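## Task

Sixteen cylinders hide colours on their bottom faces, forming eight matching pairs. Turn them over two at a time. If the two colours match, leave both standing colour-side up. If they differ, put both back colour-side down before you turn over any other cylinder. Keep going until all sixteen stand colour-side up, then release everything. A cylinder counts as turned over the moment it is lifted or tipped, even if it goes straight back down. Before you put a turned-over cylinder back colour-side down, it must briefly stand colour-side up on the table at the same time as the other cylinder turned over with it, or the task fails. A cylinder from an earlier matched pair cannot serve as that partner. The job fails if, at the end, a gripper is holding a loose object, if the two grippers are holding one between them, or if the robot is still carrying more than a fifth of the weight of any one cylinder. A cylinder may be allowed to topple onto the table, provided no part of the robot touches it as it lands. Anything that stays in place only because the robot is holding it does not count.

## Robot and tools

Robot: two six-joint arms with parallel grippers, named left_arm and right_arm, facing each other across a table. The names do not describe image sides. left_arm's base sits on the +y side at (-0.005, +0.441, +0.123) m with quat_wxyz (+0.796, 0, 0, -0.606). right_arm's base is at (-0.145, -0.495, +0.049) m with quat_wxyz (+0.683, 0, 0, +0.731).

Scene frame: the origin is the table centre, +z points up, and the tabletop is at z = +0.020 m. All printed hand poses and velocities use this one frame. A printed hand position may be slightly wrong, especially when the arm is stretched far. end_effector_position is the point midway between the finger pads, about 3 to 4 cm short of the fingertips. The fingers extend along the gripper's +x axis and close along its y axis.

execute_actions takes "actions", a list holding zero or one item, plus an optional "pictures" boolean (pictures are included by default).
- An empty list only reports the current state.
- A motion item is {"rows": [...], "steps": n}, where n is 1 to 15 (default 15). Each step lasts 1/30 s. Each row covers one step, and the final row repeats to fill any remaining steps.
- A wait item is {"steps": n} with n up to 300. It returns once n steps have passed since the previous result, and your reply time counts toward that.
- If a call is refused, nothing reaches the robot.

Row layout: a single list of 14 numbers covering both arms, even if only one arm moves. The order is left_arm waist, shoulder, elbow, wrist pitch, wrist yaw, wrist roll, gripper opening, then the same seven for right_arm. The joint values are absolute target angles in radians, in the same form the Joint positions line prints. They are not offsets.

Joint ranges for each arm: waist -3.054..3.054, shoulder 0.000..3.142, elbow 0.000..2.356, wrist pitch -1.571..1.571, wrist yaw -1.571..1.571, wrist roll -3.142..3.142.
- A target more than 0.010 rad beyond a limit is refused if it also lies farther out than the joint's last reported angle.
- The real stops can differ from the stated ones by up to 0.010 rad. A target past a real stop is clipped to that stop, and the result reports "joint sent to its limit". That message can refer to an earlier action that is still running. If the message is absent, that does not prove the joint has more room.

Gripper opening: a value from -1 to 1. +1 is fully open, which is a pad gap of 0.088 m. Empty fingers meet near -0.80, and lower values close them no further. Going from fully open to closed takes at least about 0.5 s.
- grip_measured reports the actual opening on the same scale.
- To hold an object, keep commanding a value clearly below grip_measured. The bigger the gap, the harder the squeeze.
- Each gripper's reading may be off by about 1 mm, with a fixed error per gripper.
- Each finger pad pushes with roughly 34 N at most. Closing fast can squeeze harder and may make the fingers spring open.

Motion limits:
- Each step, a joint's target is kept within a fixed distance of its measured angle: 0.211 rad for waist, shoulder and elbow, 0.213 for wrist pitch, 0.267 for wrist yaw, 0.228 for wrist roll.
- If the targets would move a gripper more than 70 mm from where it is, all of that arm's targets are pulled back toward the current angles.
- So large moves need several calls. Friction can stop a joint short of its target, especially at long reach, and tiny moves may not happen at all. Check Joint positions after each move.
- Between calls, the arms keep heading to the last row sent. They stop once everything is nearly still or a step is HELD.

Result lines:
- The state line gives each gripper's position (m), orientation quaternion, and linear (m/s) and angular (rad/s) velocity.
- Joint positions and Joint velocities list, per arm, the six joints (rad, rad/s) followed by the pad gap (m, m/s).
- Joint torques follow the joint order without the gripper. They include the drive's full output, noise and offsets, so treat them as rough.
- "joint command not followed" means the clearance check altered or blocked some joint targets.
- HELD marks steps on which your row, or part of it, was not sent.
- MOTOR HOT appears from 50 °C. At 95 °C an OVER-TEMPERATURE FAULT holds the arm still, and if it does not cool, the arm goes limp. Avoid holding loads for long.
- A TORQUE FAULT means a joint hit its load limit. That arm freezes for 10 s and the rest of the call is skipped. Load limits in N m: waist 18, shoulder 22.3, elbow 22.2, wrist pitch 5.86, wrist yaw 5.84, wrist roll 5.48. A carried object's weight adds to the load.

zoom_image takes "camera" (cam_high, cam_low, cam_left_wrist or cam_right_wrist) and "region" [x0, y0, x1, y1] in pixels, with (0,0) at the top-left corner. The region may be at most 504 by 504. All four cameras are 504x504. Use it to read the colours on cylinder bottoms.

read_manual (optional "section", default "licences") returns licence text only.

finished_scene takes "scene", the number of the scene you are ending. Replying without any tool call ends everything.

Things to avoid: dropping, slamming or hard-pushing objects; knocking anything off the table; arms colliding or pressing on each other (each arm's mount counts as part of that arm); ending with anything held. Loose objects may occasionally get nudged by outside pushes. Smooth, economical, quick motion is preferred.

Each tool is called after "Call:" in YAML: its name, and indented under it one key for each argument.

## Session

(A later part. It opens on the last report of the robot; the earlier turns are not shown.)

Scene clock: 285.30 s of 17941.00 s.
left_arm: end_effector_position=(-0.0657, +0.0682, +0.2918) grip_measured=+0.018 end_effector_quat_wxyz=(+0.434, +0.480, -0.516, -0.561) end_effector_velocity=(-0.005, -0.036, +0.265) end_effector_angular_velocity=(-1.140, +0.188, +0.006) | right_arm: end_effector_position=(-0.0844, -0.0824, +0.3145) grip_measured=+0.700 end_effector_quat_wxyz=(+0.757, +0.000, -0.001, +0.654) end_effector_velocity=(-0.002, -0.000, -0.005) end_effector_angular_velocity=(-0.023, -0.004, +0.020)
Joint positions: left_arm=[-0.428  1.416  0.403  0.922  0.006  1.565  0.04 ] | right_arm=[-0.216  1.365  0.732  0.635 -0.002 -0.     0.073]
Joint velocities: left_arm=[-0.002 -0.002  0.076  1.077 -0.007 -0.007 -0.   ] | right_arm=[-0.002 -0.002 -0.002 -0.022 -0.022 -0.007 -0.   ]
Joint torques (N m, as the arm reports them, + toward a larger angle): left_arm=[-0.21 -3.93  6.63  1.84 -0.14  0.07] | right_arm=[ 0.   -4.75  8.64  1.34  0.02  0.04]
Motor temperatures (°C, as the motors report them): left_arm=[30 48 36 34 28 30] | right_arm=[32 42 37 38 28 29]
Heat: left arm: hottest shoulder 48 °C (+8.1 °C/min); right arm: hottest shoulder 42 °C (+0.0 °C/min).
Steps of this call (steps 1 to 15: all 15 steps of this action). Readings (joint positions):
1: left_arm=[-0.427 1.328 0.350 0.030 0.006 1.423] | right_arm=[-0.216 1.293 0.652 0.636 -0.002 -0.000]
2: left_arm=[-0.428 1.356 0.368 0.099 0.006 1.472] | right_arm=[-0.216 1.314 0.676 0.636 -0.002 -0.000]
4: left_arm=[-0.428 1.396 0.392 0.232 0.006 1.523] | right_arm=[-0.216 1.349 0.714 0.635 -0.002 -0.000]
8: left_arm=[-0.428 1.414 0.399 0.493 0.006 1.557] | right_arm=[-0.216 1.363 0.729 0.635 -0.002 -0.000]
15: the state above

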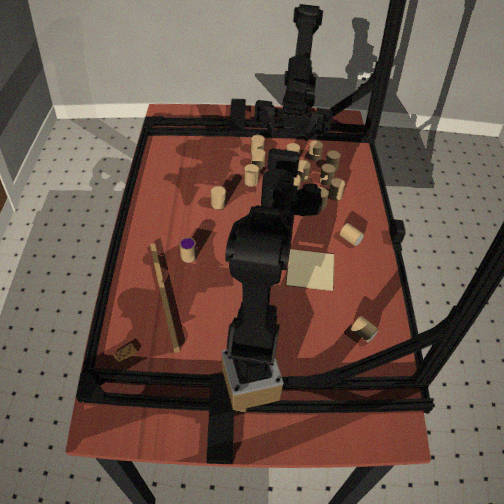

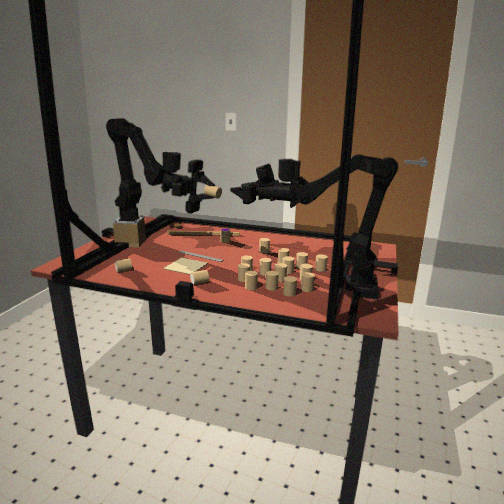

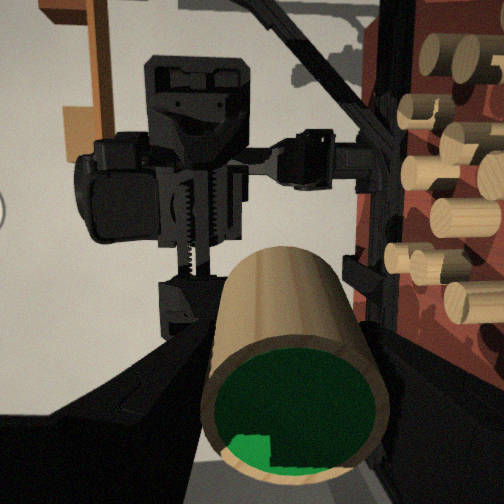

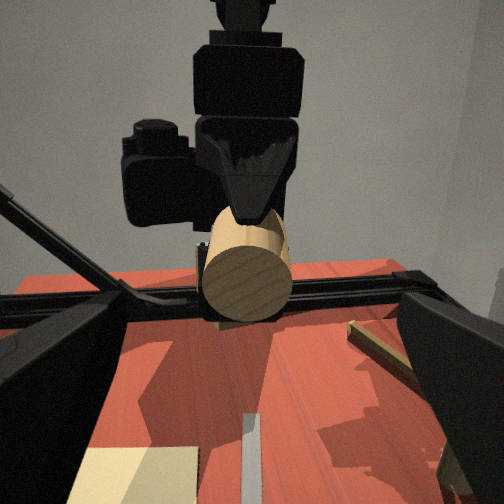

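Call:
execute_actions:
  actions:
    - {"rows":[[-0.43,1.51,0.48,1.03,0,1.571,-0.4,-0.216,1.39,0.75,0.633,0,0,0.7],[-0.43,1.51,0.48,1.03,0,1.571,-0.4,-0.216,1.39,0.75,0.633,0,0,0.7],[-0.43,1.57,0.54,1.03,0,1.571,-0.4,-0.216,1.39,0.75,0.633,0,0,0.7],[-0.43,1.57,0.54,1.03,0,1.571,-0.4,-0.216,1.39,0.75,0.633,0,0,0.7],[-0.43,1.63,0.605,1.025,0,1.571,-0.4,-0.216,1.39,0.75,0.633,0,0,0.7],[-0.43,1.63,0.605,1.025,0,1.571,-0.4,-0.216,1.39,0.75,0.633,0,0,0.7],[-0.43,1.695,0.674,1.021,0,1.571,-0.4,-0.216,1.39,0.75,0.633,0,0,0.7],[-0.43,1.695,0.674,1.021,0,1.571,-0.4,-0.216,1.39,0.75,0.633,0,0,0.7],[-0.43,1.76,0.748,1.015,0,1.571,-0.4,-0.216,1.39,0.75,0.633,0,0,0.7]],"steps":15}
  pictures: false

Call:
execute_actions:
  actions:
    - {"rows":[[-0.43,1.76,0.748,1.015,0,1.571,-0.4,-0.216,1.39,0.75,0.633,0,0,-0.4]],"steps":10}
  pictures: false

Call:
execute_actions:
  actions:
    - {"rows":[[-0.43,1.76,0.748,1.015,0,1.571,0.7,-0.216,1.39,0.75,0.633,0,0,-0.4],[-0.43,1.76,0.748,1.015,0,1.571,0.7,-0.216,1.39,0.75,0.633,0,0,-0.4],[-0.43,1.76,0.748,1.015,0,1.571,0.7,-0.216,1.39,0.75,0.633,0,0,-0.4],[-0.43,1.76,0.748,1.015,0,1.571,0.7,-0.216,1.39,0.75,0.633,0,0,-0.4],[-0.43,1.76,0.748,1.015,0,1.571,0.7,-0.216,1.39,0.75,0.633,0,0,-0.4],[-0.43,1.76,0.748,1.015,0,1.571,0.7,-0.216,1.39,0.75,0.633,0,0,-0.4],[-0.43,1.6,0.57,1.03,0,1.571,0.7,-0.216,1.39,0.75,0.633,0,0,-0.4],[-0.43,1.6,0.57,1.03,0,1.571,0.7,-0.216,1.39,0.75,0.633,0,0,-0.4],[-0.43,1.51,0.48,1.03,0,1.571,0.7,-0.216,1.27,0.63,0.64,0,0,-0.4],[-0.43,1.42,0.41,1.0,0,1.571,0.7,-0.216,1.27,0.63,0.64,0,0,-0.4]],"steps":15}
  pictures: false

Call:
execute_actions:
  actions:
    - {"rows":[[0.14,1.25,0.75,-1.0,0,0,0.5,-0.5,1.15,0.95,-1.27,0,0,-0.4]],"steps":15}
  pictures: false

Call:
execute_actions:
  actions:
    - {"steps":14}
  pictures: false

Call:
execute_actions:
  actions:
    - {"rows":[[0.14,1.25,0.75,-1.0,0,0,0.5,-0.5,2.115,1.93,-1.38,0,0,-0.4]],"steps":15}
  pictures: false

Call:
execute_actions:
  actions:
    - {"steps":10}

Scene clock: 298.90 s of 17941.00 s.
left_arm: end_effector_position=(-0.0795, -0.0186, +0.3084) grip_measured=+0.019 end_effector_quat_wxyz=(+0.457, +0.458, -0.537, -0.541) end_effector_velocity=(-0.005, -0.017, -0.005) end_effector_angular_velocity=(+0.008, +0.006, +0.000) | right_arm: end_effector_position=(-0.0837, -0.0795, +0.3117) grip_measured=+0.700 end_effector_quat_wxyz=(+0.757, -0.003, +0.003, +0.653) end_effector_velocity=(+0.004, -0.001, +0.000) end_effector_angular_velocity=(-0.003, -0.007, -0.015)
Joint positions: left_arm=[-0.428  1.751  0.732  1.014  0.005  1.567  0.04 ] | right_arm=[-0.216  1.38   0.739  0.634 -0.002 -0.     0.073]
Joint velocities: left_arm=[-0.007  0.066  0.066 -0.007 -0.007 -0.007 -0.   ] | right_arm=[-0.007 -0.002  0.002 -0.007  0.007 -0.007 -0.   ]
Joint torques (N m, as the arm reports them, + toward a larger angle): left_arm=[-0.2  -6.06  7.57  2.1  -0.13  0.07] | right_arm=[-0.14 -4.92  8.55  1.36  0.02  0.02]
Motor temperatures (°C, as the motors report them): left_arm=[30 45 36 37 28 30] | right_arm=[32 40 38 38 28 29]
Heat: left arm: hottest shoulder 45 °C (+5.0 °C/min); right arm: hottest shoulder 40 °C (-2.0 °C/min).
Steps of this call (steps 1 to 30: the robot went on to your last target; steps 31 to 393: nothing new was sent; steps 394 to 408: all 15 steps of this action). Readings (joint positions):
394: left_arm=[-0.428 1.431 0.416 1.004 0.005 1.567] | right_arm=[-0.216 1.369 0.734 0.634 -0.002 -0.000]
395: left_arm=[-0.428 1.454 0.433 1.014 0.005 1.567] | right_arm=[-0.216 1.371 0.736 0.634 -0.002 -0.000]
397: left_arm=[-0.428 1.513 0.484 1.020 0.005 1.567] | right_arm=[-0.216 1.376 0.738 0.634 -0.002 -0.000]
401: left_arm=[-0.428 1.637 0.609 1.020 0.005 1.567] | right_arm=[-0.216 1.380 0.739 0.634 -0.002 -0.000]
408: the state above

Scene clock: 299.23 s of 17941.00 s.
left_arm: end_effector_position=(-0.0789, -0.0199, +0.3094) grip_measured=+0.019 end_effector_quat_wxyz=(+0.459, +0.458, -0.537, -0.540) end_effector_velocity=(-0.002, +0.001, +0.001) end_effector_angular_velocity=(+0.004, +0.007, +0.000) | right_arm: end_effector_position=(-0.0844, -0.0793, +0.3117) grip_measured=+0.012 end_effector_quat_wxyz=(+0.756, -0.003, +0.003, +0.654) end_effector_velocity=(-0.000, -0.000, +0.000) end_effector_angular_velocity=(-0.003, -0.007, +0.005)
Joint positions: left_arm=[-0.427  1.754  0.738  1.014  0.001  1.567  0.04 ] | right_arm=[-0.215  1.38   0.739  0.634 -0.003 -0.     0.04 ]
Joint velocities: left_arm=[-0.007 -0.007 -0.002 -0.007 -0.007 -0.007 -0.   ] | right_arm=[-0.002 -0.002  0.002 -0.007 -0.007 -0.007 -0.   ]
Joint torques (N m, as the arm reports them, + toward a larger angle): left_arm=[-0.24 -5.81  7.62  2.08  0.    0.06] | right_arm=[-0.04 -4.79  8.58  1.38  0.04  0.04]
Motor temperatures (°C, as the motors report them): left_arm=[30 45 36 37 28 30] | right_arm=[32 40 38 38 28 29]
Heat: left arm: hottest shoulder 45 °C (+5.1 °C/min); right arm: hottest shoulder 40 °C (-2.0 °C/min).
Steps of this call (steps 1 to 10: all 10 steps of this action). Readings (joint positions):
1: left_arm=[-0.428 1.752 0.734 1.014 0.005 1.567] | right_arm=[-0.216 1.380 0.739 0.634 -0.002 -0.000]
2: left_arm=[-0.428 1.753 0.735 1.014 0.005 1.567] | right_arm=[-0.216 1.380 0.739 0.634 -0.002 -0.000]
4: left_arm=[-0.428 1.753 0.737 1.014 0.005 1.567] | right_arm=[-0.216 1.380 0.739 0.634 -0.002 -0.000]
8: left_arm=[-0.427 1.754 0.738 1.014 0.001 1.567] | right_arm=[-0.215 1.380 0.739 0.634 -0.003 -0.000]
10: the state above

Scene clock: 299.73 s of 17941.00 s.
left_arm: end_effector_position=(-0.0662, +0.0607, +0.3126) grip_measured=+0.696 end_effector_quat_wxyz=(+0.459, +0.458, -0.536, -0.540) end_effector_velocity=(+0.007, +0.041, -0.010) end_effector_angular_velocity=(+0.045, -0.015, +0.005) | right_arm: end_effector_position=(-0.0879, -0.1034, +0.3049) grip_measured=+0.012 end_effector_quat_wxyz=(+0.756, -0.003, +0.003, +0.654) end_effector_velocity=(-0.002, -0.015, -0.003) end_effector_angular_velocity=(+0.006, -0.008, +0.005)
Joint positions: left_arm=[-0.428  1.438  0.43   1.005  0.001  1.567  0.073] | right_arm=[-0.215  1.286  0.642  0.636 -0.003 -0.     0.04 ]
Joint velocities: left_arm=[-0.002 -0.183 -0.149 -0.081 -0.007  0.007  0.002] | right_arm=[-0.002 -0.061 -0.061  0.007 -0.007 -0.007 -0.   ]
Joint torques (N m, as the arm reports them, + toward a larger angle): left_arm=[-0.22 -4.76  5.48  1.82 -0.01  0.05] | right_arm=[-0.09 -6.49  6.67  1.68  0.03  0.04]
Motor temperatures (°C, as the motors report them): left_arm=[30 45 36 37 28 30] | right_arm=[32 40 38 38 28 29]
Heat: left arm: hottest shoulder 45 °C (+5.0 °C/min); right arm: hottest shoulder 40 °C (-2.0 °C/min).
Steps of this call (steps 1 to 15: all 15 steps of this action). Readings (joint positions):
1: left_arm=[-0.427 1.754 0.738 1.014 0.001 1.567] | right_arm=[-0.215 1.380 0.739 0.634 -0.003 -0.000]
2: left_arm=[-0.427 1.754 0.738 1.014 0.001 1.567] | right_arm=[-0.215 1.380 0.739 0.634 -0.003 -0.000]
4: left_arm=[-0.427 1.754 0.738 1.014 0.001 1.567] | right_arm=[-0.215 1.380 0.739 0.633 -0.003 -0.000]
8: left_arm=[-0.428 1.698 0.672 1.018 0.001 1.567] | right_arm=[-0.215 1.381 0.739 0.632 -0.003 -0.000]
15: the state above

Scene clock: 300.23 s of 17941.00 s.
left_arm: end_effector_position=(+0.1482, +0.0817, +0.3510) grip_measured=+0.501 end_effector_quat_wxyz=(+0.741, +0.376, -0.093, -0.549) end_effector_velocity=(-0.002, +0.137, -0.436) end_effector_angular_velocity=(+1.111, +2.686, +0.718) | right_arm: end_effector_position=(+0.0061, -0.1647, +0.3177) grip_measured=+0.013 end_effector_quat_wxyz=(+0.825, -0.110, +0.171, +0.528) end_effector_velocity=(-0.068, -0.148, -0.441) end_effector_angular_velocity=(-1.930, +0.872, -0.001)
Joint positions: left_arm=[ 0.134  1.252  0.745  0.229 -0.003  0.755  0.064] | right_arm=[-0.497  1.147  0.952 -0.214  0.003 -0.     0.04 ]
Joint velocities: left_arm=[ 0.129 -0.007 -0.002 -2.088 -0.007 -2.117 -0.   ] | right_arm=[ 0.002  0.081 -0.022 -2.015  0.007 -0.007  0.   ]
Joint torques (N m, as the arm reports them, + toward a larger angle): left_arm=[-0.47 -4.56  8.33  2.09  0.15 -0.26] | right_arm=[-0.18 -4.97  7.67  1.58 -0.11  0.03]
Motor temperatures (°C, as the motors report them): left_arm=[30 45 36 37 28 30] | right_arm=[32 40 38 38 28 29]
Heat: left arm: hottest shoulder 45 °C (+4.1 °C/min); right arm: hottest shoulder 40 °C (-3.1 °C/min).
Steps of this call (steps 1 to 15: all 15 steps of this action). Readings (joint positions):
1: left_arm=[-0.417 1.420 0.443 0.967 0.009 1.543] | right_arm=[-0.227 1.275 0.657 0.597 -0.013 -0.000]
2: left_arm=[-0.386 1.402 0.466 0.916 0.011 1.505] | right_arm=[-0.259 1.265 0.681 0.550 -0.013 -0.000]
4: left_arm=[-0.312 1.362 0.532 0.848 0.010 1.426] | right_arm=[-0.335 1.241 0.742 0.474 -0.007 -0.000]
8: left_arm=[-0.136 1.289 0.678 0.669 0.009 1.227] | right_arm=[-0.468 1.180 0.899 0.247 0.003 -0.000]
15: the state above

Scene clock: 300.70 s of 17941.00 s.
left_arm: end_effector_position=(+0.0975, +0.2028, +0.2074) grip_measured=+0.500 end_effector_quat_wxyz=(+0.686, +0.319, +0.467, -0.458) end_effector_velocity=(-0.160, +0.377, -0.158) end_effector_angular_velocity=(+1.810, +0.853, +0.231) | right_arm: end_effector_position=(-0.0558, -0.3004, +0.1917) grip_measured=+0.011 end_effector_quat_wxyz=(+0.661, -0.336, +0.521, +0.423) end_effector_velocity=(-0.163, -0.355, -0.093) end_effector_angular_velocity=(-1.670, +0.770, +0.006)
Joint positions: left_arm=[ 0.138  1.252  0.745 -0.696 -0.002  0.023  0.064] | right_arm=[-0.497  1.15   0.951 -1.14   0.003 -0.     0.04 ]
Joint velocities: left_arm=[-0.002 -0.007 -0.007 -2.    -0.022 -0.242  0.   ] | right_arm=[-0.002 -0.002 -0.002 -1.839 -0.007 -0.007 -0.   ]
Joint torques (N m, as the arm reports them, + toward a larger angle): left_arm=[ 0.22 -3.79  7.45  0.92  0.11 -0.25] | right_arm=[-0.21 -3.41  6.63  0.5  -0.13  0.04]
Motor temperatures (°C, as the motors report them): left_arm=[30 45 36 37 28 30] | right_arm=[32 40 38 38 28 29]
Heat: left arm: hottest shoulder 45 °C (+4.1 °C/min); right arm: hottest shoulder 40 °C (-3.0 °C/min).
Steps of this call (steps 1 to 14: the robot went on to your last target). Readings (joint positions):
1: left_arm=[0.136 1.252 0.745 0.160 -0.003 0.686] | right_arm=[-0.497 1.149 0.951 -0.280 0.003 -0.000]
2: left_arm=[0.136 1.252 0.745 0.095 -0.002 0.617] | right_arm=[-0.497 1.150 0.951 -0.346 0.003 -0.000]
4: left_arm=[0.136 1.252 0.745 -0.036 -0.002 0.475] | right_arm=[-0.497 1.150 0.951 -0.478 0.003 -0.000]
8: left_arm=[0.137 1.252 0.745 -0.301 -0.002 0.199] | right_arm=[-0.497 1.150 0.951 -0.746 0.003 -0.000]
14: the state above

Scene clock: 301.20 s of 17941.00 s.
left_arm: end_effector_position=(+0.0721, +0.2617, +0.1932) grip_measured=+0.500 end_effector_quat_wxyz=(+0.609, +0.378, +0.570, -0.402) end_effector_velocity=(-0.002, +0.005, -0.001) end_effector_angular_velocity=(+0.024, +0.001, -0.029) | right_arm: end_effector_position=(+0.0188, -0.1378, +0.1886) grip_measured=+0.010 end_effector_quat_wxyz=(+0.604, -0.377, +0.586, +0.387) end_effector_velocity=(+0.129, +0.276, -0.188) end_effector_angular_velocity=(-0.001, -0.008, +0.005)
Joint positions: left_arm=[ 0.138  1.252  0.745 -0.998 -0.002  0.005  0.064] | right_arm=[-0.498  2.024  1.85  -1.369  0.003 -0.     0.039]
Joint velocities: left_arm=[-0.007 -0.002 -0.002 -0.022 -0.007  0.022  0.   ] | right_arm=[-0.002  1.267  1.101  0.168  0.007 -0.007 -0.   ]
Joint torques (N m, as the arm reports them, + toward a larger angle): left_arm=[ 0.17 -3.38  6.96  0.51  0.1  -0.24] | right_arm=[ -0.26 -10.07   6.04  -0.72  -0.12   0.02]
Motor temperatures (°C, as the motors report them): left_arm=[30 45 36 37 28 30] | right_arm=[32 40 38 38 28 29]
Heat: left arm: hottest shoulder 45 °C (+4.0 °C/min); right arm: hottest shoulder 40 °C (-3.0 °C/min).
Steps of this call (steps 1 to 15: all 15 steps of this action). Readings (joint positions):
1: left_arm=[0.138 1.252 0.745 -0.762 -0.002 0.017] | right_arm=[-0.497 1.183 0.982 -1.228 0.003 -0.000]
2: left_arm=[0.138 1.252 0.745 -0.828 -0.002 0.013] | right_arm=[-0.498 1.237 1.036 -1.290 0.003 -0.000]
4: left_arm=[0.138 1.252 0.745 -0.930 -0.002 0.009] | right_arm=[-0.498 1.366 1.164 -1.322 0.003 -0.000]
8: left_arm=[0.138 1.252 0.745 -0.984 -0.002 0.006] | right_arm=[-0.498 1.614 1.422 -1.368 0.003 -0.000]
15: the state above

Scene clock: 301.53 s of 17941.00 s.
left_arm: end_effector_position=(+0.0720, +0.2619, +0.1932) grip_measured=+0.500 end_effector_quat_wxyz=(+0.609, +0.378, +0.570, -0.402) end_effector_velocity=(-0.000, +0.002, -0.000) end_effector_angular_velocity=(+0.009, -0.003, +0.005) | right_arm: end_effector_position=(+0.0249, -0.1244, +0.1728) grip_measured=+0.010 end_effector_quat_wxyz=(+0.596, -0.383, +0.594, +0.381) end_effector_velocity=(+0.002, +0.005, +0.010) end_effector_angular_velocity=(+0.032, -0.007, +0.005)
Joint positions: left_arm=[ 0.138  1.252  0.745 -0.999 -0.002  0.005  0.064] | right_arm=[-0.498  2.112  1.92  -1.379  0.003 -0.     0.039]
Joint velocities: left_arm=[-0.002 -0.002 -0.002 -0.007 -0.007 -0.007 -0.   ] | right_arm=[-0.002 -0.002  0.037 -0.007 -0.007 -0.007 -0.   ]
Joint torques (N m, as the arm reports them, + toward a larger angle): left_arm=[ 0.21 -3.36  6.96  0.49  0.11 -0.23] | right_arm=[ -0.33 -10.25   6.96   0.02  -0.11   0.02]
Motor temperatures (°C, as the motors report them): left_arm=[30 45 36 37 28 30] | right_arm=[32 40 38 38 28 29]
Heat: left arm: hottest shoulder 45 °C (+4.0 °C/min); right arm: hottest shoulder 40 °C (-3.0 °C/min).
Steps of this call (steps 1 to 10: the robot went on to your last target). Readings (joint positions):
1: left_arm=[0.138 1.252 0.745 -0.998 -0.002 0.005] | right_arm=[-0.498 2.058 1.877 -1.368 0.003 -0.000]
2: left_arm=[0.138 1.252 0.745 -0.998 -0.002 0.005] | right_arm=[-0.498 2.082 1.890 -1.372 0.003 -0.000]
4: left_arm=[0.138 1.252 0.745 -0.998 -0.002 0.005] | right_arm=[-0.498 2.106 1.899 -1.378 0.003 -0.000]
8: left_arm=[0.138 1.252 0.745 -0.999 -0.002 0.005] | right_arm=[-0.498 2.112 1.914 -1.379 0.003 -0.000]
10: the state above

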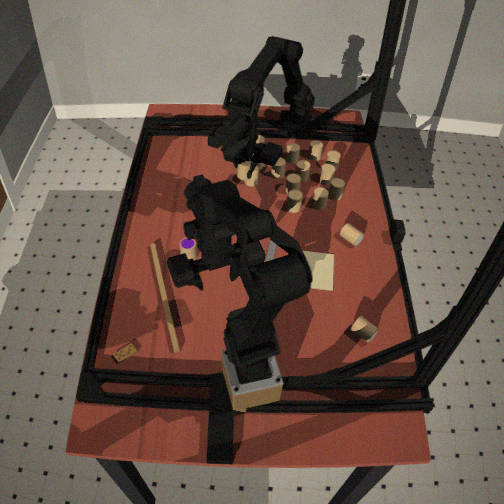

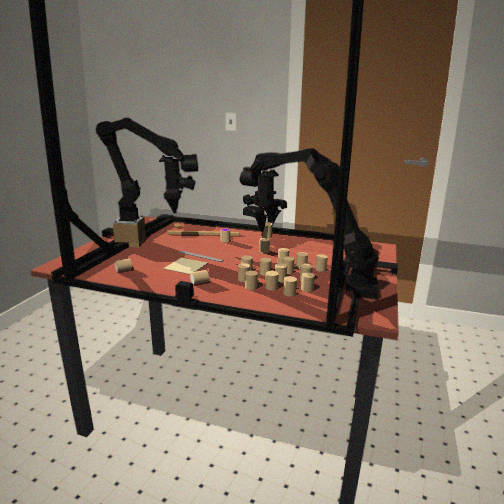

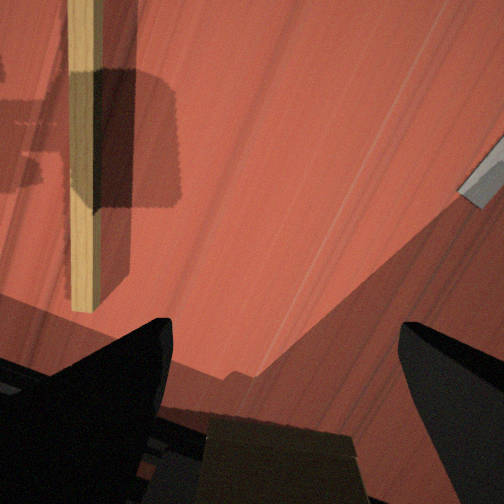

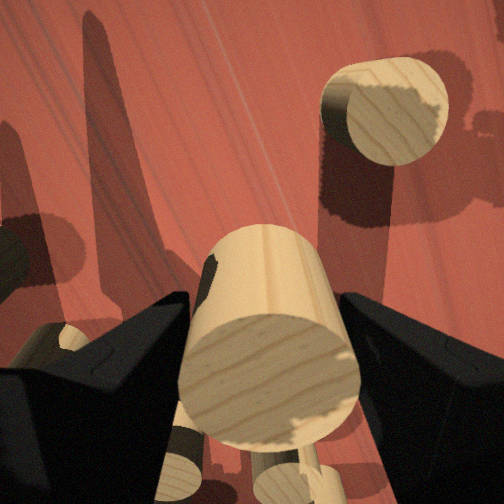

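Call:
execute_actions:
  actions:
    - {"rows":[[0.14,1.25,0.75,-1.0,0,0,0.5,-0.5,2.13,1.9,-1.33,0,0,-0.4],[0.14,1.25,0.75,-1.0,0,0,0.5,-0.5,2.145,1.87,-1.29,0,0,-0.4],[0.14,1.25,0.75,-1.0,0,0,0.5,-0.5,2.16,1.84,-1.25,0,0,-0.4],[0.14,1.25,0.75,-1.0,0,0,0.5,-0.5,2.17,1.81,-1.21,0,0,-0.4],[0.14,1.25,0.75,-1.0,0,0,0.5,-0.5,2.18,1.78,-1.17,0,0,-0.4],[0.14,1.25,0.75,-1.0,0,0,0.5,-0.5,2.19,1.75,-1.13,0,0,-0.4],[0.14,1.25,0.75,-1.0,0,0,0.5,-0.5,2.195,1.73,-1.105,0,0,-0.4],[0.14,1.25,0.75,-1.0,0,0,0.5,-0.5,2.2,1.715,-1.087,0,0,-0.4],[0.14,1.25,0.75,-1.0,0,0,0.5,-0.5,2.2,1.705,-1.077,0,0,-0.4],[0.14,1.25,0.75,-1.0,0,0,0.5,-0.5,2.2,1.705,-1.077,0,0,-0.4],[0.14,1.25,0.75,-1.0,0,0,0.5,-0.5,2.205,1.70,-1.072,0,0,-0.4]],"steps":15}
  pictures: false

Call:
execute_actions:
  actions:
    - {"rows":[[0.14,1.25,0.75,-1.0,0,0,0.5,-0.5,2.2,1.705,-1.077,0,0,0.4],[0.14,1.25,0.75,-1.0,0,0,0.5,-0.5,2.2,1.705,-1.077,0,0,0.4],[0.14,1.25,0.75,-1.0,0,0,0.5,-0.5,2.2,1.705,-1.077,0,0,0.4],[0.14,1.25,0.75,-1.0,0,0,0.5,-0.5,2.2,1.705,-1.077,0,0,0.4],[0.14,1.25,0.75,-1.0,0,0,0.5,-0.5,2.2,1.705,-1.077,0,0,0.4],[0.14,1.25,0.75,-1.0,0,0,0.5,-0.5,2.2,1.705,-1.077,0,0,0.4],[0.14,1.25,0.75,-1.0,0,0,0.5,-0.5,2.18,1.78,-1.17,0,0,0.4],[0.14,1.25,0.75,-1.0,0,0,0.5,-0.5,2.18,1.78,-1.17,0,0,0.4],[0.14,1.25,0.75,-1.0,0,0,0.5,-0.5,2.155,1.86,-1.275,0,0,0.4],[0.14,1.25,0.75,-1.0,0,0,0.5,-0.5,2.155,1.86,-1.275,0,0,0.4],[0.14,1.25,0.75,-1.0,0,0,0.5,-0.5,2.0,1.8,-1.3,0,0,0.4],[0.14,1.25,0.75,-1.0,0,0,0.5,-0.5,1.8,1.6,-1.3,0,0,0.4]],"steps":15}
  pictures: false

Call:
execute_actions:
  actions:
    - {"rows":[[0.14,2.1,1.57,-1.04,0,0,0.5,-0.216,1.15,0.9,0.3,0,0,0.7]],"steps":15}
  pictures: false

Call:
execute_actions:
  actions:
    - {"rows":[[0.14,2.1,1.57,-1.04,0,0,0.5,-0.216,1.27,0.63,0.64,0,0,0.7]],"steps":15}

Scene clock: 313.97 s of 17941.00 s.
left_arm: end_effector_position=(+0.0721, +0.2618, +0.1934) grip_measured=+0.500 end_effector_quat_wxyz=(+0.610, +0.377, +0.570, -0.402) end_effector_velocity=(+0.003, -0.001, +0.000) end_effector_angular_velocity=(+0.002, -0.023, -0.013) | right_arm: end_effector_position=(+0.0297, -0.1138, +0.0856) grip_measured=+0.003 end_effector_quat_wxyz=(+0.595, -0.383, +0.595, +0.381) end_effector_velocity=(+0.004, +0.005, -0.001) end_effector_angular_velocity=(+0.026, -0.020, +0.005)
Joint positions: left_arm=[ 0.138  1.252  0.745 -0.999 -0.002  0.004  0.064] | right_arm=[-0.498  2.201  1.712 -1.083  0.002 -0.     0.039]
Joint velocities: left_arm=[-0.007  0.002  0.002  0.007 -0.022  0.007  0.   ] | right_arm=[-0.002 -0.002 -0.007  0.037  0.007 -0.007 -0.   ]
Joint torques (N m, as the arm reports them, + toward a larger angle): left_arm=[ 0.19 -3.36  6.89  0.52  0.1  -0.22] | right_arm=[ -0.23 -10.46   4.98   0.52  -0.11   0.03]
Motor temperatures (°C, as the motors report them): left_arm=[30 43 37 35 28 30] | right_arm=[32 41 38 37 28 29]
Heat: left arm: hottest shoulder 43 °C (-1.0 °C/min); right arm: hottest shoulder 41 °C (-3.0 °C/min).
Steps of this call (steps 1 to 30: the robot went on to your last target; steps 31 to 358: nothing new was sent; steps 359 to 373: all 15 steps of this action). Readings (joint positions):
359: left_arm=[0.138 1.252 0.745 -0.999 -0.002 0.004] | right_arm=[-0.498 2.112 1.920 -1.372 0.002 -0.000]
360: left_arm=[0.138 1.252 0.745 -0.999 -0.002 0.004] | right_arm=[-0.498 2.113 1.911 -1.347 0.002 -0.000]
362: left_arm=[0.138 1.252 0.745 -0.999 -0.002 0.004] | right_arm=[-0.498 2.117 1.881 -1.282 0.002 -0.000]
366: left_arm=[0.138 1.252 0.745 -0.999 -0.002 0.004] | right_arm=[-0.498 2.158 1.778 -1.148 0.002 -0.000]
373: the state above

Scene clock: 314.47 s of 17941.00 s.
left_arm: end_effector_position=(+0.0721, +0.2617, +0.1935) grip_measured=+0.500 end_effector_quat_wxyz=(+0.610, +0.377, +0.570, -0.402) end_effector_velocity=(-0.001, +0.004, -0.002) end_effector_angular_velocity=(+0.014, -0.001, +0.005) | right_arm: end_effector_position=(+0.0057, -0.1662, +0.1645) grip_measured=+0.398 end_effector_quat_wxyz=(+0.587, -0.388, +0.603, +0.376) end_effector_velocity=(-0.082, -0.172, +0.414) end_effector_angular_velocity=(+0.908, -0.392, +0.019)
Joint positions: left_arm=[ 0.138  1.252  0.746 -0.999 -0.002  0.004  0.064] | right_arm=[-0.498  1.944  1.642 -1.296  0.002 -0.     0.059]
Joint velocities: left_arm=[-0.002 -0.002 -0.007 -0.007 -0.007 -0.007  0.   ] | right_arm=[-0.002 -1.717 -0.706 -0.022 -0.022 -0.022  0.001]
Joint torques (N m, as the arm reports them, + toward a larger angle): left_arm=[ 0.17 -3.28  6.91  0.52  0.09 -0.21] | right_arm=[ -0.22 -11.45   7.22   0.62  -0.05   0.02]
Motor temperatures (°C, as the motors report them): left_arm=[30 43 37 35 28 30] | right_arm=[32 42 38 37 28 29]
Heat: left arm: hottest shoulder 43 °C (-1.0 °C/min); right arm: hottest shoulder 42 °C (-2.0 °C/min).
Steps of this call (steps 1 to 15: all 15 steps of this action). Readings (joint positions):
1: left_arm=[0.138 1.252 0.745 -0.999 -0.002 0.004] | right_arm=[-0.498 2.201 1.712 -1.082 0.002 -0.000]
2: left_arm=[0.138 1.252 0.745 -0.999 -0.002 0.004] | right_arm=[-0.498 2.200 1.712 -1.082 0.002 -0.000]
4: left_arm=[0.138 1.252 0.745 -0.999 -0.002 0.004] | right_arm=[-0.498 2.200 1.712 -1.077 0.002 -0.000]
8: left_arm=[0.138 1.252 0.745 -0.999 -0.002 0.004] | right_arm=[-0.498 2.200 1.732 -1.126 0.002 -0.000]
15: the state above

Scene clock: 314.97 s of 17941.00 s.
left_arm: end_effector_position=(+0.1495, +0.0824, +0.1700) grip_measured=+0.500 end_effector_quat_wxyz=(+0.594, +0.388, +0.586, -0.391) end_effector_velocity=(-0.012, +0.028, -0.178) end_effector_angular_velocity=(+0.566, +0.236, +0.005) | right_arm: end_effector_position=(-0.0940, -0.1473, +0.2735) grip_measured=+0.699 end_effector_quat_wxyz=(+0.725, -0.188, +0.218, +0.626) end_effector_velocity=(+0.029, +0.196, +0.344) end_effector_angular_velocity=(+1.992, -0.299, +0.008)
Joint positions: left_arm=[ 0.138  2.067  1.542 -1.035 -0.002  0.004  0.064] | right_arm=[-0.216  1.172  0.924 -0.336 -0.002  0.     0.073]
Joint velocities: left_arm=[-0.002  0.574  0.144 -0.183 -0.007 -0.007  0.   ] | right_arm=[-0.002 -0.183 -0.198  2.029 -0.007 -0.007  0.   ]
Joint torques (N m, as the arm reports them, + toward a larger angle): left_arm=[ 0.16 -9.27  7.76  0.25  0.09 -0.21] | right_arm=[-0.08 -5.46  6.67  1.5   0.01  0.  ]
Motor temperatures (°C, as the motors report them): left_arm=[30 43 37 35 28 30] | right_arm=[32 42 38 37 28 29]
Heat: left arm: hottest shoulder 43 °C (-1.0 °C/min); right arm: hottest shoulder 42 °C (-3.0 °C/min).
Steps of this call (steps 1 to 15: all 15 steps of this action). Readings (joint positions):
1: left_arm=[0.138 1.289 0.783 -1.036 -0.002 0.004] | right_arm=[-0.486 1.885 1.600 -1.248 0.012 -0.000]
2: left_arm=[0.138 1.349 0.841 -1.048 -0.002 0.004] | right_arm=[-0.448 1.822 1.550 -1.175 0.016 -0.000]
4: left_arm=[0.138 1.482 0.973 -1.024 -0.002 0.004] | right_arm=[-0.335 1.703 1.446 -1.053 0.006 -0.000]
8: left_arm=[0.138 1.730 1.234 -1.036 -0.002 0.004] | right_arm=[-0.206 1.460 1.197 -0.790 -0.009 0.000]
15: the state above

Scene clock: 315.47 s of 17941.00 s.
left_arm: end_effector_position=(+0.1507, +0.0797, +0.1633) grip_measured=+0.500 end_effector_quat_wxyz=(+0.589, +0.391, +0.591, -0.388) end_effector_velocity=(-0.001, +0.003, -0.001) end_effector_angular_velocity=(+0.014, -0.002, -0.010) | right_arm: end_effector_position=(-0.0880, -0.1070, +0.2902) grip_measured=+0.700 end_effector_quat_wxyz=(+0.756, -0.022, +0.026, +0.653) end_effector_velocity=(-0.003, +0.008, +0.221) end_effector_angular_velocity=(+0.905, -0.140, +0.035)
Joint positions: left_arm=[ 0.138  2.099  1.563 -1.04  -0.002  0.004  0.064] | right_arm=[-0.216  1.275  0.628  0.579 -0.002  0.     0.073]
Joint velocities: left_arm=[-0.002 -0.002 -0.007 -0.007 -0.007  0.007 -0.   ] | right_arm=[-0.002 -0.071  0.046  0.799 -0.037 -0.007  0.   ]
Joint torques (N m, as the arm reports them, + toward a larger angle): left_arm=[ 0.14 -8.34  6.92  0.49  0.09 -0.2 ] | right_arm=[-0.07 -5.37  7.22  1.29  0.03  0.03]
Motor temperatures (°C, as the motors report them): left_arm=[30 43 37 35 28 30] | right_arm=[32 42 38 37 28 29]
Heat: left arm: hottest shoulder 43 °C (-1.0 °C/min); right arm: hottest shoulder 42 °C (-3.0 °C/min).
Steps of this call (steps 1 to 15: all 15 steps of this action). Readings (joint positions):
1: left_arm=[0.138 2.082 1.545 -1.040 -0.002 0.004] | right_arm=[-0.216 1.177 0.900 -0.260 -0.002 0.000]
2: left_arm=[0.138 2.092 1.547 -1.040 -0.002 0.004] | right_arm=[-0.216 1.181 0.869 -0.193 -0.002 0.000]
4: left_arm=[0.138 2.098 1.551 -1.041 -0.002 0.004] | right_arm=[-0.216 1.210 0.775 -0.076 -0.002 0.000]
8: left_arm=[0.138 2.099 1.563 -1.040 -0.002 0.004] | right_arm=[-0.216 1.280 0.628 0.156 -0.002 0.000]
15: the state above

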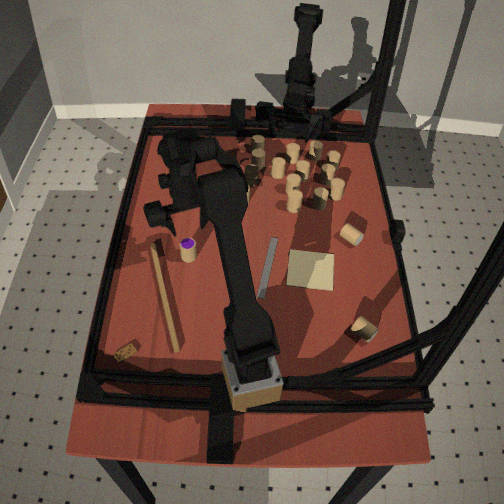

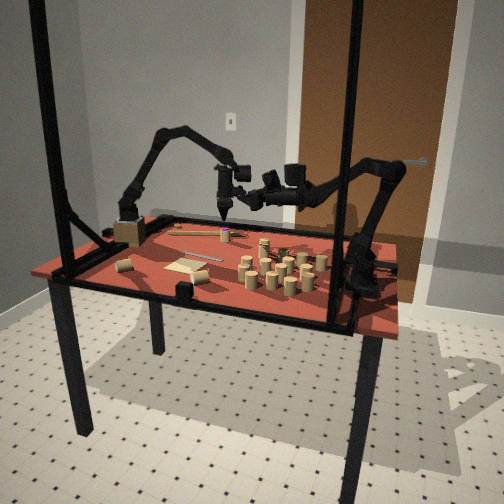

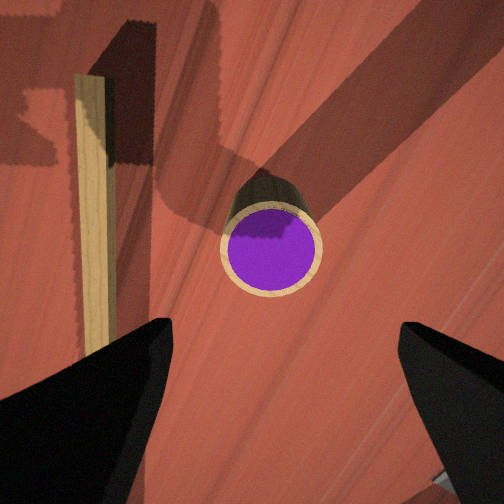

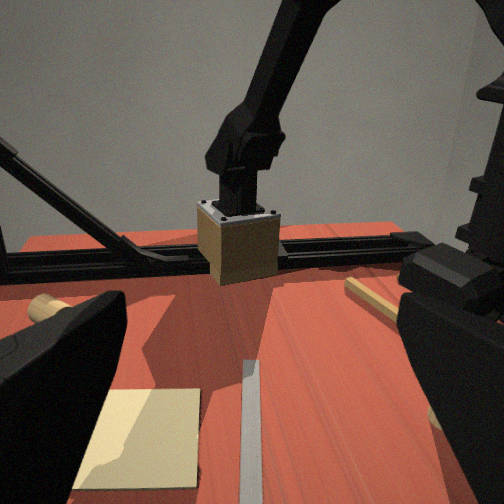

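Call:
execute_actions:
  actions:
    - {"rows":[[0.145,2.13,1.55,-0.99,0,0,0.5,-0.216,1.27,0.63,0.64,0,0,0.7],[0.145,2.16,1.525,-0.935,0,0,0.5,-0.216,1.27,0.63,0.64,0,0,0.7],[0.145,2.19,1.5,-0.88,0,0,0.5,-0.216,1.27,0.63,0.64,0,0,0.7],[0.145,2.22,1.475,-0.825,0,0,0.5,-0.216,1.27,0.63,0.64,0,0,0.7],[0.145,2.25,1.455,-0.78,0,0,0.5,-0.216,1.27,0.63,0.64,0,0,0.7]],"steps":13}
  pictures: false

Call:
execute_actions:
  actions:
    - {"rows":[[0.145,2.25,1.455,-0.78,0,0,-0.4,-0.216,1.27,0.63,0.64,0,0,0.7]],"steps":10}

Call:
execute_actions:
  actions:
    - {"rows":[[0.145,2.2,1.47,-0.82,0,0,-0.4,-0.216,1.27,0.63,0.64,0,0,0.7],[0.145,2.2,1.47,-0.82,0,0,-0.4,-0.216,1.27,0.63,0.64,0,0,0.7],[0.145,2.14,1.48,-0.87,0,0,-0.4,-0.216,1.27,0.63,0.64,0,0,0.7],[0.145,2.14,1.48,-0.87,0,0,-0.4,-0.216,1.27,0.63,0.64,0,0,0.7],[0.145,2.05,1.45,-0.9,0,0,-0.4,-0.216,1.27,0.63,0.64,0,0,0.7],[0.145,2.05,1.45,-0.9,0,0,-0.4,-0.216,1.27,0.63,0.64,0,0,0.7],[0.145,1.95,1.4,-0.9,0,0.3,-0.4,-0.216,1.27,0.63,0.64,0,0,0.7],[0.145,1.8,1.25,-0.8,0,0.6,-0.4,-0.216,1.27,0.63,0.64,0,0,0.7],[0.0,1.25,0.75,0,0,1.571,-0.4,-0.216,1.27,0.63,0.64,0,0,0.7]],"steps":15}
  pictures: false

Call:
execute_actions:
  actions:
    - {"rows":[[-0.2,1.2,0.55,0.96,0,1.571,-0.4,-0.216,1.27,0.63,0.64,0,0,0.7],[-0.2,1.2,0.55,0.96,0,1.571,-0.4,-0.216,1.27,0.63,0.64,0,0,0.7],[-0.2,1.2,0.55,0.96,0,1.571,-0.4,-0.216,1.27,0.63,0.64,0,0,0.7],[-0.2,1.2,0.55,0.96,0,1.571,-0.4,-0.216,1.27,0.63,0.64,0,0,0.7],[-0.2,1.2,0.55,0.96,0,1.571,-0.4,-0.216,1.27,0.63,0.64,0,0,0.7],[-0.2,1.2,0.55,0.96,0,1.571,-0.4,-0.216,1.27,0.63,0.64,0,0,0.7],[-0.43,1.3,0.34,0.96,0,1.571,-0.4,-0.216,1.27,0.63,0.64,0,0,0.7]],"steps":15}
  pictures: false

Call:
execute_actions:
  actions:
    - {"rows":[[-0.43,1.42,0.41,1.0,0,1.571,-0.4,-0.216,1.39,0.75,0.633,0,0,0.7]],"steps":13}
  pictures: false

Call:
execute_actions:
  actions:
    - {"rows":[[-0.43,1.51,0.48,1.03,0,1.571,-0.4,-0.216,1.39,0.75,0.633,0,0,0.7],[-0.43,1.51,0.48,1.03,0,1.571,-0.4,-0.216,1.39,0.75,0.633,0,0,0.7],[-0.43,1.57,0.54,1.03,0,1.571,-0.4,-0.216,1.39,0.75,0.633,0,0,0.7],[-0.43,1.57,0.54,1.03,0,1.571,-0.4,-0.216,1.39,0.75,0.633,0,0,0.7],[-0.43,1.63,0.605,1.025,0,1.571,-0.4,-0.216,1.39,0.75,0.633,0,0,0.7],[-0.43,1.63,0.605,1.025,0,1.571,-0.4,-0.216,1.39,0.75,0.633,0,0,0.7],[-0.43,1.695,0.674,1.021,0,1.571,-0.4,-0.216,1.39,0.75,0.633,0,0,0.7],[-0.43,1.695,0.674,1.021,0,1.571,-0.4,-0.216,1.39,0.75,0.633,0,0,0.7],[-0.43,1.76,0.748,1.015,0,1.571,-0.4,-0.216,1.39,0.75,0.633,0,0,0.7]],"steps":15}
  pictures: false

Call:
execute_actions:
  actions:
    - {"rows":[[-0.43,1.76,0.748,1.015,0,1.571,-0.4,-0.216,1.39,0.75,0.633,0,0,-0.4]],"steps":10}

Scene clock: 328.17 s of 17941.00 s.
left_arm: end_effector_position=(+0.1529, +0.0796, +0.0755) grip_measured=+0.500 end_effector_quat_wxyz=(+0.583, +0.394, +0.599, -0.382) end_effector_velocity=(+0.023, -0.046, +0.021) end_effector_angular_velocity=(-0.208, -0.116, +0.019) | right_arm: end_effector_position=(-0.0880, -0.1068, +0.3047) grip_measured=+0.700 end_effector_quat_wxyz=(+0.757, -0.002, +0.002, +0.654) end_effector_velocity=(-0.000, -0.001, +0.001) end_effector_angular_velocity=(+0.004, -0.023, +0.005)
Joint positions: left_arm=[ 0.143  2.262  1.449 -0.786 -0.002  0.004  0.064] | right_arm=[-0.216  1.273  0.629  0.638 -0.002  0.     0.073]
Joint velocities: left_arm=[-0.002 -0.046  0.022  0.168 -0.022 -0.022 -0.   ] | right_arm=[-0.002 -0.002 -0.002  0.007 -0.007 -0.022  0.   ]
Joint torques (N m, as the arm reports them, + toward a larger angle): left_arm=[ 0.19 -9.75  6.1   0.48  0.09 -0.18] | right_arm=[-0.06 -5.47  7.49  1.56  0.04  0.02]
Motor temperatures (°C, as the motors report them): left_arm=[30 46 37 34 28 30] | right_arm=[32 40 38 39 28 29]
Heat: left arm: hottest shoulder 46 °C (+0.0 °C/min); right arm: hottest shoulder 40 °C (-4.0 °C/min).
Steps of this call (steps 1 to 30: the robot went on to your last target; steps 31 to 100: nothing new was sent; then 8.93 s passed at rest; steps 101 to 113: all 13 steps of this action). Readings (joint positions):
101: left_arm=[0.138 2.101 1.562 -1.032 -0.002 0.004] | right_arm=[-0.216 1.273 0.629 0.638 -0.002 0.000]
102: left_arm=[0.139 2.107 1.557 -1.005 -0.002 0.004] | right_arm=[-0.216 1.273 0.629 0.638 -0.002 0.000]
104: left_arm=[0.141 2.135 1.535 -0.916 -0.002 0.004] | right_arm=[-0.216 1.273 0.629 0.638 -0.002 0.000]
108: left_arm=[0.143 2.229 1.474 -0.812 -0.002 0.004] | right_arm=[-0.216 1.273 0.629 0.638 -0.002 0.000]
113: the state above

Scene clock: 328.50 s of 17941.00 s.
left_arm: end_effector_position=(+0.1538, +0.0770, +0.0778) grip_measured=+0.017 end_effector_quat_wxyz=(+0.587, +0.392, +0.595, -0.385) end_effector_velocity=(-0.005, -0.004, +0.002) end_effector_angular_velocity=(-0.020, +0.015, -0.014) | right_arm: end_effector_position=(-0.0880, -0.1068, +0.3047) grip_measured=+0.700 end_effector_quat_wxyz=(+0.757, -0.002, +0.002, +0.654) end_effector_velocity=(+0.004, -0.003, +0.005) end_effector_angular_velocity=(+0.012, -0.039, -0.014)
Joint positions: left_arm=[ 0.143  2.257  1.452 -0.781 -0.001  0.004  0.04 ] | right_arm=[-0.216  1.273  0.629  0.638 -0.002  0.     0.073]
Joint velocities: left_arm=[-0.007 -0.007 -0.002  0.007  0.022  0.007 -0.   ] | right_arm=[-0.007 -0.012 -0.002  0.007  0.007 -0.037 -0.   ]
Joint torques (N m, as the arm reports them, + toward a larger angle): left_arm=[ 0.18 -9.46  5.79  0.54  0.05 -0.2 ] | right_arm=[-0.01 -5.46  7.4   1.55  0.01  0.01]
Motor temperatures (°C, as the motors report them): left_arm=[30 46 37 34 28 30] | right_arm=[32 40 38 39 28 29]
Heat: left arm: hottest shoulder 46 °C (+0.0 °C/min); right arm: hottest shoulder 40 °C (-4.0 °C/min).
Steps of this call (steps 1 to 10: all 10 steps of this action). Readings (joint positions):
1: left_arm=[0.143 2.259 1.450 -0.782 -0.002 0.004] | right_arm=[-0.216 1.273 0.629 0.638 -0.002 0.000]
2: left_arm=[0.143 2.258 1.452 -0.781 -0.002 0.004] | right_arm=[-0.216 1.273 0.629 0.638 -0.002 0.000]
4: left_arm=[0.143 2.257 1.452 -0.781 -0.002 0.004] | right_arm=[-0.216 1.273 0.629 0.638 -0.002 0.000]
8: left_arm=[0.143 2.257 1.452 -0.781 -0.001 0.004] | right_arm=[-0.216 1.273 0.629 0.638 -0.002 0.000]
10: the state above

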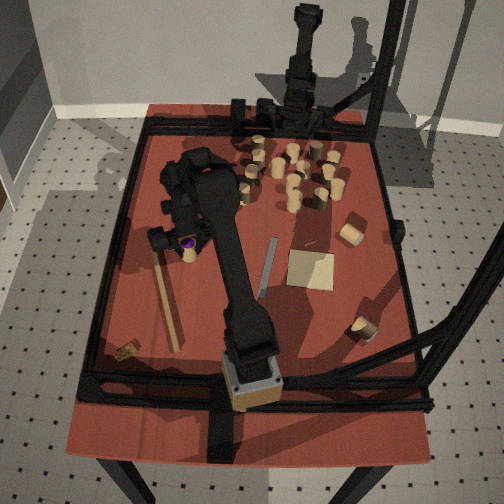

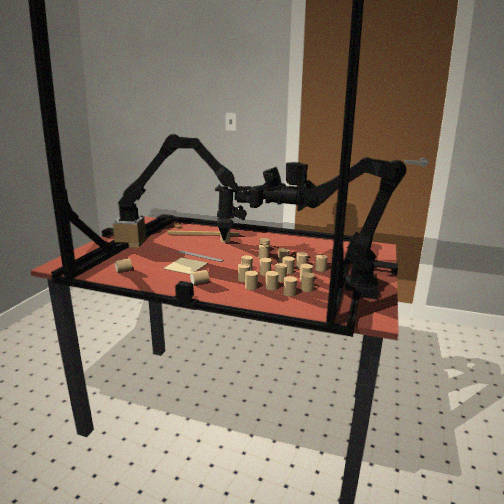

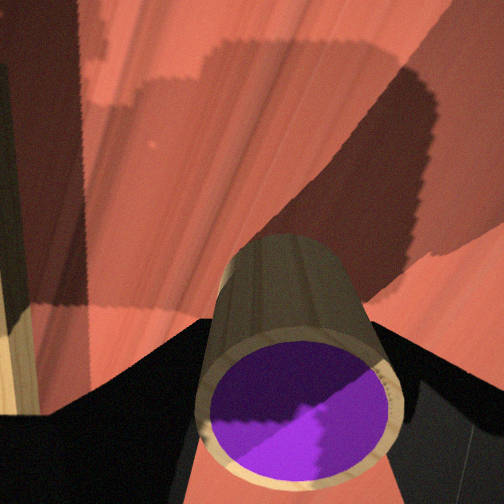

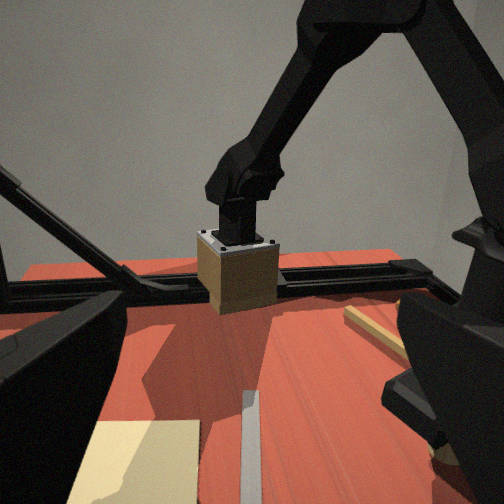

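Scene clock: 329.00 s of 17941.00 s.
left_arm: end_effector_position=(+0.0899, +0.0790, +0.2156) grip_measured=+0.016 end_effector_quat_wxyz=(+0.573, +0.489, +0.200, -0.626) end_effector_velocity=(-0.048, +0.132, +0.239) end_effector_angular_velocity=(-1.632, -1.616, -1.788) | right_arm: end_effector_position=(-0.0880, -0.1068, +0.3047) grip_measured=+0.700 end_effector_quat_wxyz=(+0.757, -0.002, +0.002, +0.654) end_effector_velocity=(-0.000, -0.000, +0.000) end_effector_angular_velocity=(-0.001, +0.008, +0.005)
Joint positions: left_arm=[-0.01   1.575  0.964 -0.391  0.003  0.617  0.04 ] | right_arm=[-0.216  1.273  0.629  0.638 -0.002  0.     0.073]
Joint velocities: left_arm=[-0.042 -1.917 -1.902  1.971 -0.022  2.088 -0.   ] | right_arm=[-0.002 -0.002  0.002 -0.007 -0.007  0.007 -0.   ]
Joint torques (N m, as the arm reports them, + toward a larger angle): left_arm=[ 1.42 -6.6   5.67  1.49 -0.08  0.1 ] | right_arm=[-0.07 -5.46  7.43  1.52  0.05  0.01]
Motor temperatures (°C, as the motors report them): left_arm=[30 46 37 34 28 30] | right_arm=[32 40 38 39 28 29]
Heat: left arm: hottest shoulder 46 °C (+0.0 °C/min); right arm: hottest shoulder 40 °C (-4.1 °C/min).
Steps of this call (steps 1 to 15: all 15 steps of this action). Readings (joint positions):
1: left_arm=[0.143 2.252 1.453 -0.787 -0.001 0.004] | right_arm=[-0.216 1.273 0.629 0.638 -0.002 0.000]
2: left_arm=[0.143 2.246 1.454 -0.801 -0.001 0.004] | right_arm=[-0.216 1.273 0.629 0.638 -0.002 0.000]
4: left_arm=[0.143 2.212 1.457 -0.839 -0.001 0.004] | right_arm=[-0.216 1.273 0.629 0.638 -0.002 0.000]
8: left_arm=[0.144 2.040 1.401 -0.847 -0.001 0.126] | right_arm=[-0.216 1.273 0.629 0.638 -0.002 0.000]
15: the state above

Scene clock: 329.50 s of 17941.00 s.
left_arm: end_effector_position=(-0.0575, +0.1087, +0.2188) grip_measured=+0.016 end_effector_quat_wxyz=(+0.345, +0.558, -0.406, -0.637) end_effector_velocity=(-0.038, -0.179, +0.388) end_effector_angular_velocity=(-2.069, -0.250, -0.293) | right_arm: end_effector_position=(-0.0880, -0.1068, +0.3047) grip_measured=+0.700 end_effector_quat_wxyz=(+0.757, -0.002, +0.002, +0.654) end_effector_velocity=(-0.003, -0.001, +0.000) end_effector_angular_velocity=(-0.003, -0.007, +0.020)
Joint positions: left_arm=[-0.424  1.309  0.334  0.531  0.002  1.518  0.04 ] | right_arm=[-0.216  1.273  0.629  0.638 -0.002  0.     0.073]
Joint velocities: left_arm=[-0.032  0.002 -0.037  2.044 -0.007  0.623 -0.   ] | right_arm=[-0.002 -0.007 -0.002 -0.007 -0.022 -0.007 -0.   ]
Joint torques (N m, as the arm reports them, + toward a larger angle): left_arm=[-0.25 -4.63  7.7   2.73  0.03  0.09] | right_arm=[-0.09 -5.45  7.44  1.53  0.01  0.02]
Motor temperatures (°C, as the motors report them): left_arm=[30 46 37 34 28 30] | right_arm=[32 40 38 39 28 29]
Heat: left arm: hottest shoulder 46 °C (+0.0 °C/min); right arm: hottest shoulder 40 °C (-4.0 °C/min).
Steps of this call (steps 1 to 15: all 15 steps of this action). Readings (joint positions):
1: left_arm=[-0.025 1.513 0.902 -0.326 -0.012 0.683] | right_arm=[-0.216 1.273 0.629 0.638 -0.002 0.000]
2: left_arm=[-0.068 1.450 0.840 -0.260 -0.017 0.752] | right_arm=[-0.216 1.273 0.629 0.638 -0.002 0.000]
4: left_arm=[-0.160 1.327 0.716 -0.126 0.004 0.893] | right_arm=[-0.216 1.273 0.629 0.638 -0.002 0.000]
8: left_arm=[-0.260 1.243 0.549 0.123 -0.012 1.137] | right_arm=[-0.216 1.273 0.629 0.638 -0.002 0.000]
15: the state above

Scene clock: 329.93 s of 17941.00 s.
left_arm: end_effector_position=(-0.0651, +0.0670, +0.3080) grip_measured=+0.016 end_effector_quat_wxyz=(+0.455, +0.463, -0.532, -0.544) end_effector_velocity=(-0.002, -0.002, +0.004) end_effector_angular_velocity=(-0.037, -0.001, -0.010) | right_arm: end_effector_position=(-0.0840, -0.0796, +0.3119) grip_measured=+0.700 end_effector_quat_wxyz=(+0.757, -0.002, +0.003, +0.654) end_effector_velocity=(+0.000, +0.001, +0.001) end_effector_angular_velocity=(-0.003, -0.007, +0.005)
Joint positions: left_arm=[-0.427  1.415  0.405  0.991  0.001  1.565  0.04 ] | right_arm=[-0.216  1.379  0.738  0.634 -0.002  0.     0.073]
Joint velocities: left_arm=[-0.002  0.027 -0.002  0.066  0.007  0.007 -0.   ] | right_arm=[-0.002  0.002  0.007 -0.007 -0.007 -0.007  0.   ]
Joint torques (N m, as the arm reports them, + toward a larger angle): left_arm=[-0.21 -3.9   6.99  2.32 -0.01  0.11] | right_arm=[-0.02 -4.81  8.59  1.33  0.03  0.  ]
Motor temperatures (°C, as the motors report them): left_arm=[30 46 37 34 28 30] | right_arm=[32 40 38 39 28 29]
Heat: left arm: hottest shoulder 46 °C (+0.0 °C/min); right arm: hottest shoulder 40 °C (-3.0 °C/min).
Steps of this call (steps 1 to 13: all 13 steps of this action). Readings (joint positions):
1: left_arm=[-0.425 1.327 0.345 0.602 0.001 1.534] | right_arm=[-0.216 1.289 0.645 0.636 -0.002 0.000]
2: left_arm=[-0.425 1.354 0.367 0.671 0.001 1.544] | right_arm=[-0.216 1.316 0.674 0.635 -0.002 0.000]
4: left_arm=[-0.426 1.394 0.395 0.800 0.001 1.556] | right_arm=[-0.216 1.359 0.719 0.635 -0.002 0.000]
8: left_arm=[-0.427 1.408 0.404 0.960 0.001 1.563] | right_arm=[-0.216 1.377 0.735 0.635 -0.002 0.000]
13: the state above

Scene clock: 330.43 s of 17941.00 s.
left_arm: end_effector_position=(-0.0789, -0.0187, +0.3088) grip_measured=+0.016 end_effector_quat_wxyz=(+0.459, +0.458, -0.536, -0.540) end_effector_velocity=(-0.000, -0.016, -0.006) end_effector_angular_velocity=(+0.018, +0.004, +0.020) | right_arm: end_effector_position=(-0.0839, -0.0795, +0.3121) grip_measured=+0.700 end_effector_quat_wxyz=(+0.757, -0.002, +0.002, +0.654) end_effector_velocity=(+0.002, -0.001, -0.002) end_effector_angular_velocity=(-0.006, +0.008, -0.010)
Joint positions: left_arm=[-0.428  1.75   0.733  1.015  0.001  1.566  0.04 ] | right_arm=[-0.216  1.379  0.739  0.634 -0.002  0.     0.073]
Joint velocities: left_arm=[-0.002  0.056  0.061 -0.022 -0.022 -0.007 -0.   ] | right_arm=[-0.002 -0.002 -0.002 -0.007  0.007  0.007 -0.   ]
Joint torques (N m, as the arm reports them, + toward a larger angle): left_arm=[-0.2  -5.91  7.56  2.08 -0.01  0.09] | right_arm=[-0.05 -4.78  8.57  1.35  0.04  0.02]
Motor temperatures (°C, as the motors report them): left_arm=[30 46 37 35 28 30] | right_arm=[32 40 38 39 28 29]
Heat: left arm: hottest shoulder 46 °C (+0.0 °C/min); right arm: hottest shoulder 40 °C (-3.0 °C/min).
Steps of this call (steps 1 to 15: all 15 steps of this action). Readings (joint positions):
1: left_arm=[-0.427 1.430 0.414 1.001 0.001 1.566] | right_arm=[-0.216 1.379 0.739 0.634 -0.002 0.000]
2: left_arm=[-0.427 1.453 0.432 1.012 0.001 1.566] | right_arm=[-0.216 1.379 0.739 0.634 -0.002 0.000]
4: left_arm=[-0.428 1.513 0.485 1.019 0.001 1.566] | right_arm=[-0.216 1.379 0.739 0.634 -0.002 0.000]
8: left_arm=[-0.428 1.634 0.607 1.020 0.001 1.566] | right_arm=[-0.216 1.379 0.739 0.634 -0.002 0.000]
15: the state above

Scene clock: 330.77 s of 17941.00 s.
left_arm: end_effector_position=(-0.0755, -0.0203, +0.3096) grip_measured=+0.016 end_effector_quat_wxyz=(+0.463, +0.461, -0.534, -0.537) end_effector_velocity=(+0.000, +0.001, +0.002) end_effector_angular_velocity=(-0.006, +0.008, +0.005) | right_arm: end_effector_position=(-0.0872, -0.0790, +0.3121) grip_measured=+0.014 end_effector_quat_wxyz=(+0.753, -0.002, +0.002, +0.658) end_effector_velocity=(-0.000, -0.001, -0.002) end_effector_angular_velocity=(-0.006, +0.008, +0.005)
Joint positions: left_arm=[-0.422  1.753  0.737  1.015 -0.005  1.567  0.04 ] | right_arm=[-0.21   1.379  0.739  0.634 -0.007  0.     0.04 ]
Joint velocities: left_arm=[-0.002 -0.002 -0.002  0.007 -0.007 -0.007 -0.   ] | right_arm=[-0.002 -0.002 -0.002 -0.007 -0.007  0.007 -0.   ]
Joint torques (N m, as the arm reports them, + toward a larger angle): left_arm=[-0.71 -5.78  7.69  2.07  0.19  0.07] | right_arm=[-0.47 -4.79  8.58  1.34  0.18  0.  ]
Motor temperatures (°C, as the motors report them): left_arm=[30 46 37 35 28 30] | right_arm=[32 40 38 39 28 29]
Heat: left arm: hottest shoulder 46 °C (+0.0 °C/min); right arm: hottest shoulder 40 °C (-3.0 °C/min).
Steps of this call (steps 1 to 10: all 10 steps of this action). Readings (joint positions):
1: left_arm=[-0.428 1.752 0.734 1.015 0.001 1.566] | right_arm=[-0.216 1.379 0.739 0.634 -0.002 0.000]
2: left_arm=[-0.428 1.753 0.736 1.015 0.001 1.566] | right_arm=[-0.216 1.379 0.739 0.634 -0.002 0.000]
4: left_arm=[-0.427 1.753 0.737 1.015 -0.002 1.566] | right_arm=[-0.215 1.379 0.739 0.634 -0.005 0.000]
8: left_arm=[-0.422 1.753 0.737 1.015 -0.005 1.567] | right_arm=[-0.210 1.379 0.739 0.634 -0.007 0.000]
10: the state above

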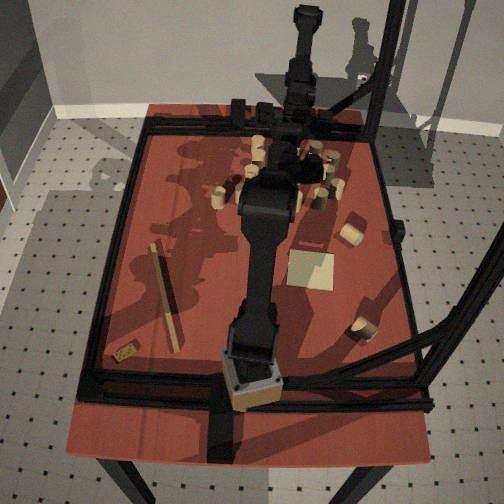

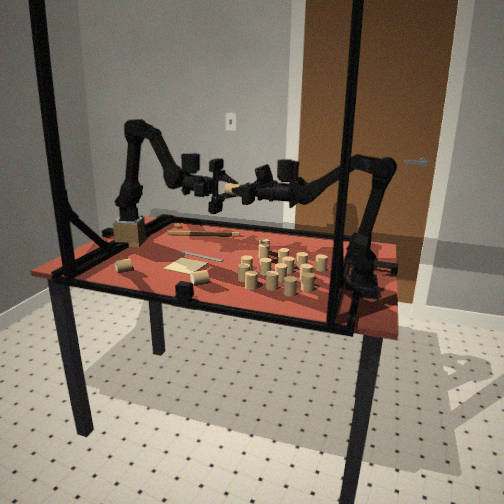

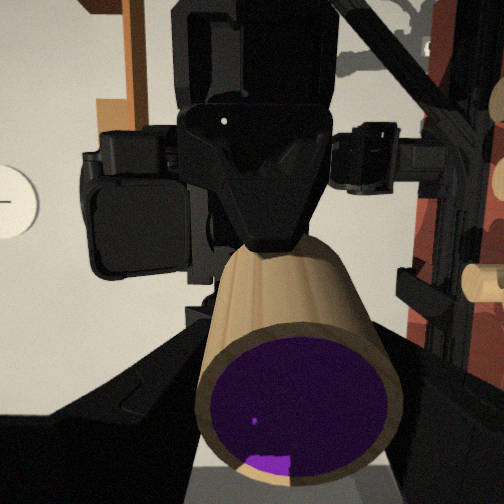

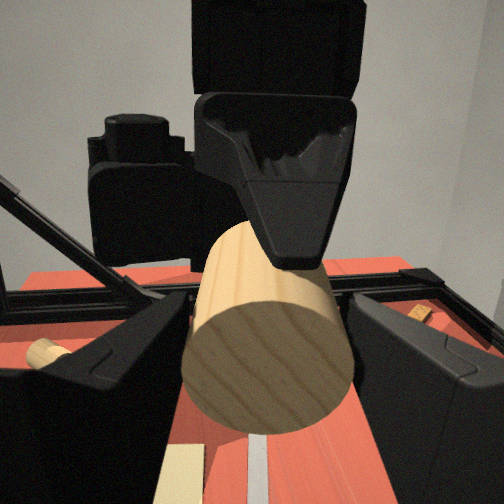

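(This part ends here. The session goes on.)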